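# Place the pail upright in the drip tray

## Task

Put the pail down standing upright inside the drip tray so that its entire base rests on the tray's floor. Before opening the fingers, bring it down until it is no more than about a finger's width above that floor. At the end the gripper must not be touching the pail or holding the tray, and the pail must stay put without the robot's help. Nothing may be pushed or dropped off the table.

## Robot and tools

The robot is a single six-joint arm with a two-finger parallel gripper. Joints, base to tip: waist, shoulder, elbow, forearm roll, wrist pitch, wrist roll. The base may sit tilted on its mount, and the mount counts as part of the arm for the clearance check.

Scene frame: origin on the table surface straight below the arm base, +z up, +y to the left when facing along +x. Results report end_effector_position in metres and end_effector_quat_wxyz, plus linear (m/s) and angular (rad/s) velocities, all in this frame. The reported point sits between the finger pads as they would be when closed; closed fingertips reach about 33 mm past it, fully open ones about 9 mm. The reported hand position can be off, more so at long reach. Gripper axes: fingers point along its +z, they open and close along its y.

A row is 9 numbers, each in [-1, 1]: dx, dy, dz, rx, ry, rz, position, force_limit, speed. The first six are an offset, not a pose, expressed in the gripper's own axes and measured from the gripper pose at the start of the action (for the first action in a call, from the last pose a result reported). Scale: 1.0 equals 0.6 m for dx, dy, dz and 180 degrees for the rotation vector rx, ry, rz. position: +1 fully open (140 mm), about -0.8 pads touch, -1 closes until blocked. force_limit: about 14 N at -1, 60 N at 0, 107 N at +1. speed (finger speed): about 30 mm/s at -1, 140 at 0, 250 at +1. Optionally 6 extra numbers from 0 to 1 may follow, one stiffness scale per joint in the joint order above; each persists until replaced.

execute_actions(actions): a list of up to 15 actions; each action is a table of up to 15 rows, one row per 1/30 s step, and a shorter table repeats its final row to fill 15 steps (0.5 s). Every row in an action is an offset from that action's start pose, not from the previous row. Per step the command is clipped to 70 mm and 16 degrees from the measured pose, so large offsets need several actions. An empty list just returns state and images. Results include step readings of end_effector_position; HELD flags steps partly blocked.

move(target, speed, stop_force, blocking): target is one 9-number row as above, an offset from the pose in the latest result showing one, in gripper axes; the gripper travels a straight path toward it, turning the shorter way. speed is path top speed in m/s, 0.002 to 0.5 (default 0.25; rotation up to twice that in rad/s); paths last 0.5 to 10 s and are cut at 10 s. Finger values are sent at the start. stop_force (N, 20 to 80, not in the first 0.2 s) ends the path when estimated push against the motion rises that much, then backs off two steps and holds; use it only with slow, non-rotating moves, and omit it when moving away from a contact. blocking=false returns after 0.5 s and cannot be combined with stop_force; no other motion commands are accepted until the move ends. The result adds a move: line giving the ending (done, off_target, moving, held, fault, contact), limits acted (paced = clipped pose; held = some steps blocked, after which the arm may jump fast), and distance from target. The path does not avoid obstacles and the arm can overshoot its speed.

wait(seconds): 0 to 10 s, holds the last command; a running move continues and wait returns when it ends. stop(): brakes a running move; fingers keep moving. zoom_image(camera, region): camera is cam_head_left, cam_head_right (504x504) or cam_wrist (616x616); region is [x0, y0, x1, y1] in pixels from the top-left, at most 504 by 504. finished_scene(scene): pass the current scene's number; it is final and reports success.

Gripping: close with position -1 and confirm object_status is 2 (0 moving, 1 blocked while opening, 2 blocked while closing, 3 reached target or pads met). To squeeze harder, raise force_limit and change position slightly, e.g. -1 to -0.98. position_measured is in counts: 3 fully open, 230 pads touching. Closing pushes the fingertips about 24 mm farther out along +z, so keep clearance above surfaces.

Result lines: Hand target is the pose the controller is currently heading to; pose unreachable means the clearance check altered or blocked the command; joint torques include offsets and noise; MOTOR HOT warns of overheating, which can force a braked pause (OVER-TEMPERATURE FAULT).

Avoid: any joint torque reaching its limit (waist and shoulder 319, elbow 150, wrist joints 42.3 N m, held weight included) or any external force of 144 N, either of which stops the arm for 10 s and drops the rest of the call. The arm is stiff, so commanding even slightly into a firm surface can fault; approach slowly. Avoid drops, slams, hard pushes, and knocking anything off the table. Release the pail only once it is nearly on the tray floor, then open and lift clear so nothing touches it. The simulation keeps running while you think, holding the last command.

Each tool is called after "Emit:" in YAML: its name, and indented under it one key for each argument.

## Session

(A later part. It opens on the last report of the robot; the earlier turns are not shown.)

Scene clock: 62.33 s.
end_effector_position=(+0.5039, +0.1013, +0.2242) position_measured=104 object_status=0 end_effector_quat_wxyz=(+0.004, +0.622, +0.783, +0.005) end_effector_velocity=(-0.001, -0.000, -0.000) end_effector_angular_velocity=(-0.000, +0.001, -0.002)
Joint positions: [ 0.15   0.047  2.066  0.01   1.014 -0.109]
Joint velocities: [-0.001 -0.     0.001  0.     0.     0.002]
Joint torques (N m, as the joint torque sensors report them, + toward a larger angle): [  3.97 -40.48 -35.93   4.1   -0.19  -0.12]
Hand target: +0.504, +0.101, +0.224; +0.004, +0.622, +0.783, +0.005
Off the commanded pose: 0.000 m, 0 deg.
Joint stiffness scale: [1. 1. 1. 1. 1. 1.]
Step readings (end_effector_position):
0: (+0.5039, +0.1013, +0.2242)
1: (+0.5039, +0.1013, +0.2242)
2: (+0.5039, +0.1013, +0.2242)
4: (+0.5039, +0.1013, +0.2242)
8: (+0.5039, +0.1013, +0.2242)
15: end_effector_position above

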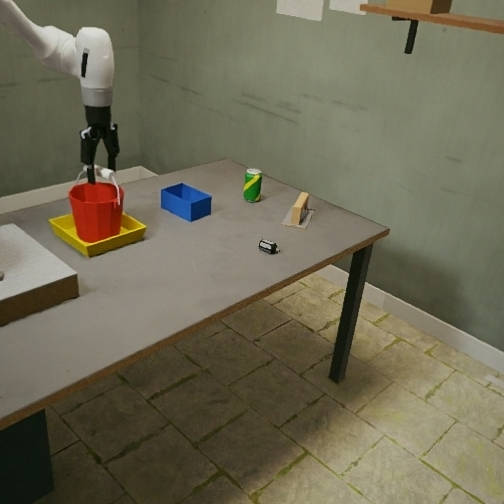

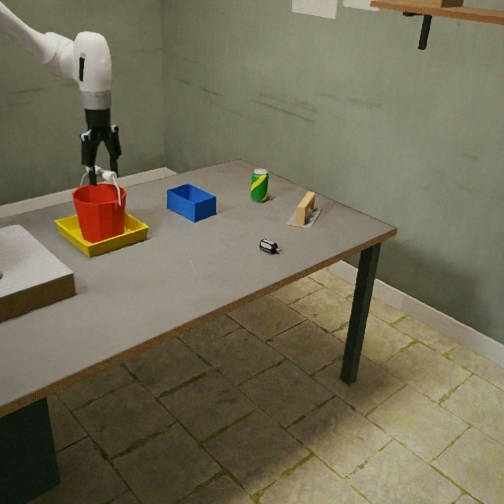

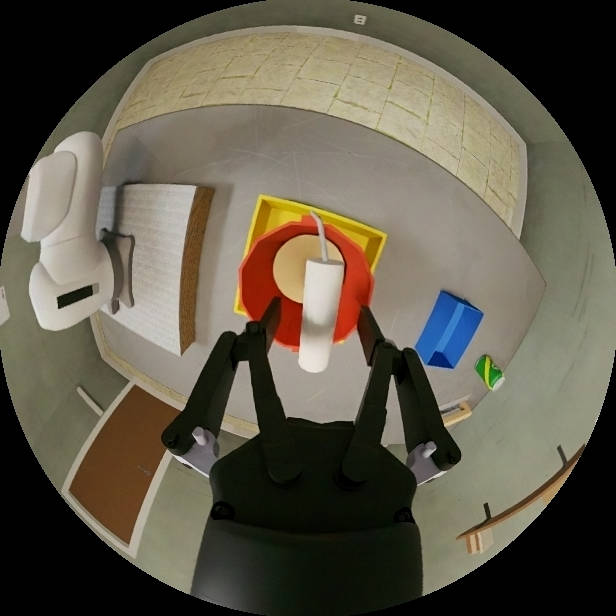

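The fingers have released the handle. Now I'll retreat straight up, clear of the pail.

Emit:
move:
  target: [0, 0, -0.2, 0, 0, 0, 1, 0, 0]
  speed: 0.2

Scene clock: 63.47 s.
end_effector_position=(+0.5011, +0.1020, +0.3399) position_measured=3 object_status=3 end_effector_quat_wxyz=(+0.003, +0.622, +0.783, +0.005) end_effector_velocity=(-0.001, -0.001, +0.000) end_effector_angular_velocity=(-0.001, +0.005, -0.001)
Joint positions: [ 0.15  -0.04   1.926  0.01   1.246 -0.109]
Joint velocities: [-0.001  0.    -0.001 -0.     0.006  0.001]
Joint torques (N m, as the joint torque sensors report them, + toward a larger angle): [  1.66 -35.93 -40.     4.6    0.04   0.1 ]
Hand target: +0.502, +0.101, +0.344; +0.005, +0.622, +0.783, +0.005
Off the commanded pose: 0.005 m, 0 deg.
Joint stiffness scale: [1. 1. 1. 1. 1. 1.]
move: off_target

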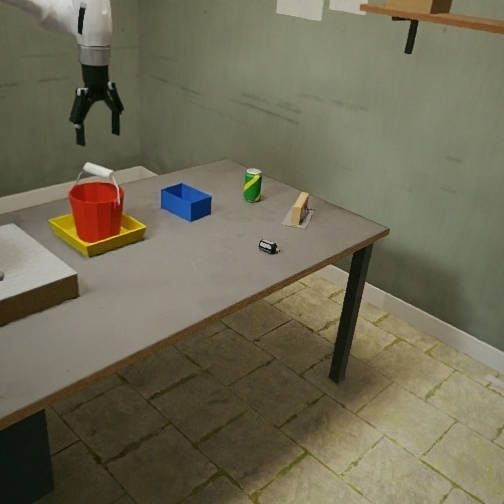

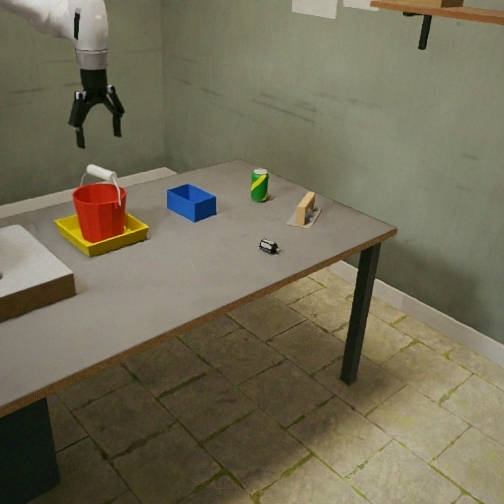

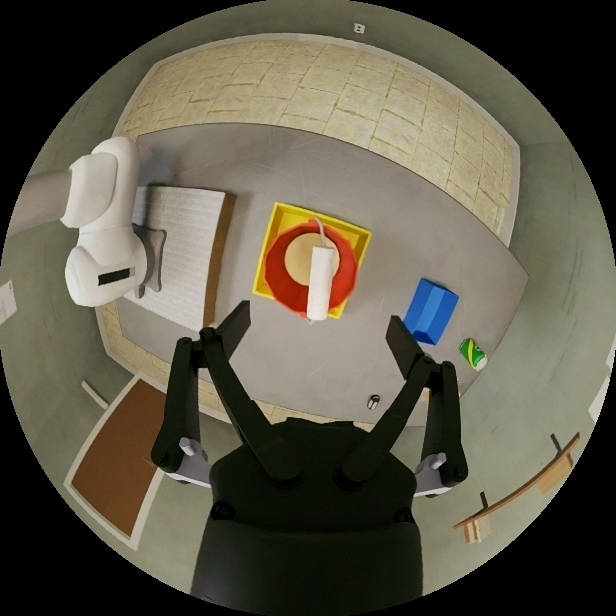

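Emit:
zoom_image:
  camera: "cam_wrist"
  region: [235, 185, 395, 335]

Emit:
zoom_image:
  camera: "cam_head_left"
  region: [40, 90, 160, 270]

Region (235, 185, 395, 335) of cam_wrist's 616x616 image, scaled by 3.150, with more detail than that image has; it fills the top 472 rows of this view, and the rest is white.

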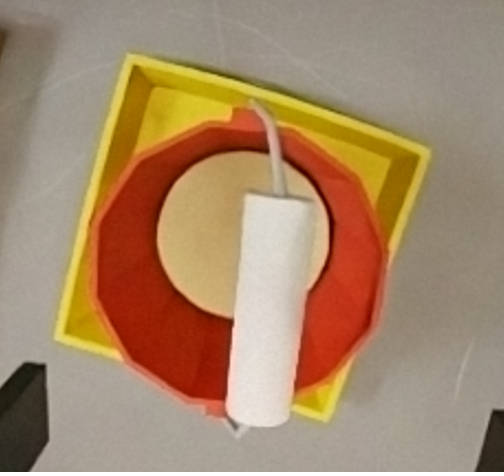

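Region (40, 90, 160, 270) of cam_head_left's 504x504 image, scaled by 2.800, with more detail than that image has.

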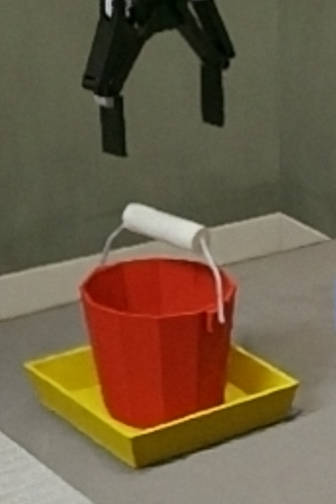

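The pail sits upright and centred on the tray floor, and the gripper is clear of it. I'm ending scene 1.

Emit:
finished_scene:
  scene: 1

The scene is finished: the task was done.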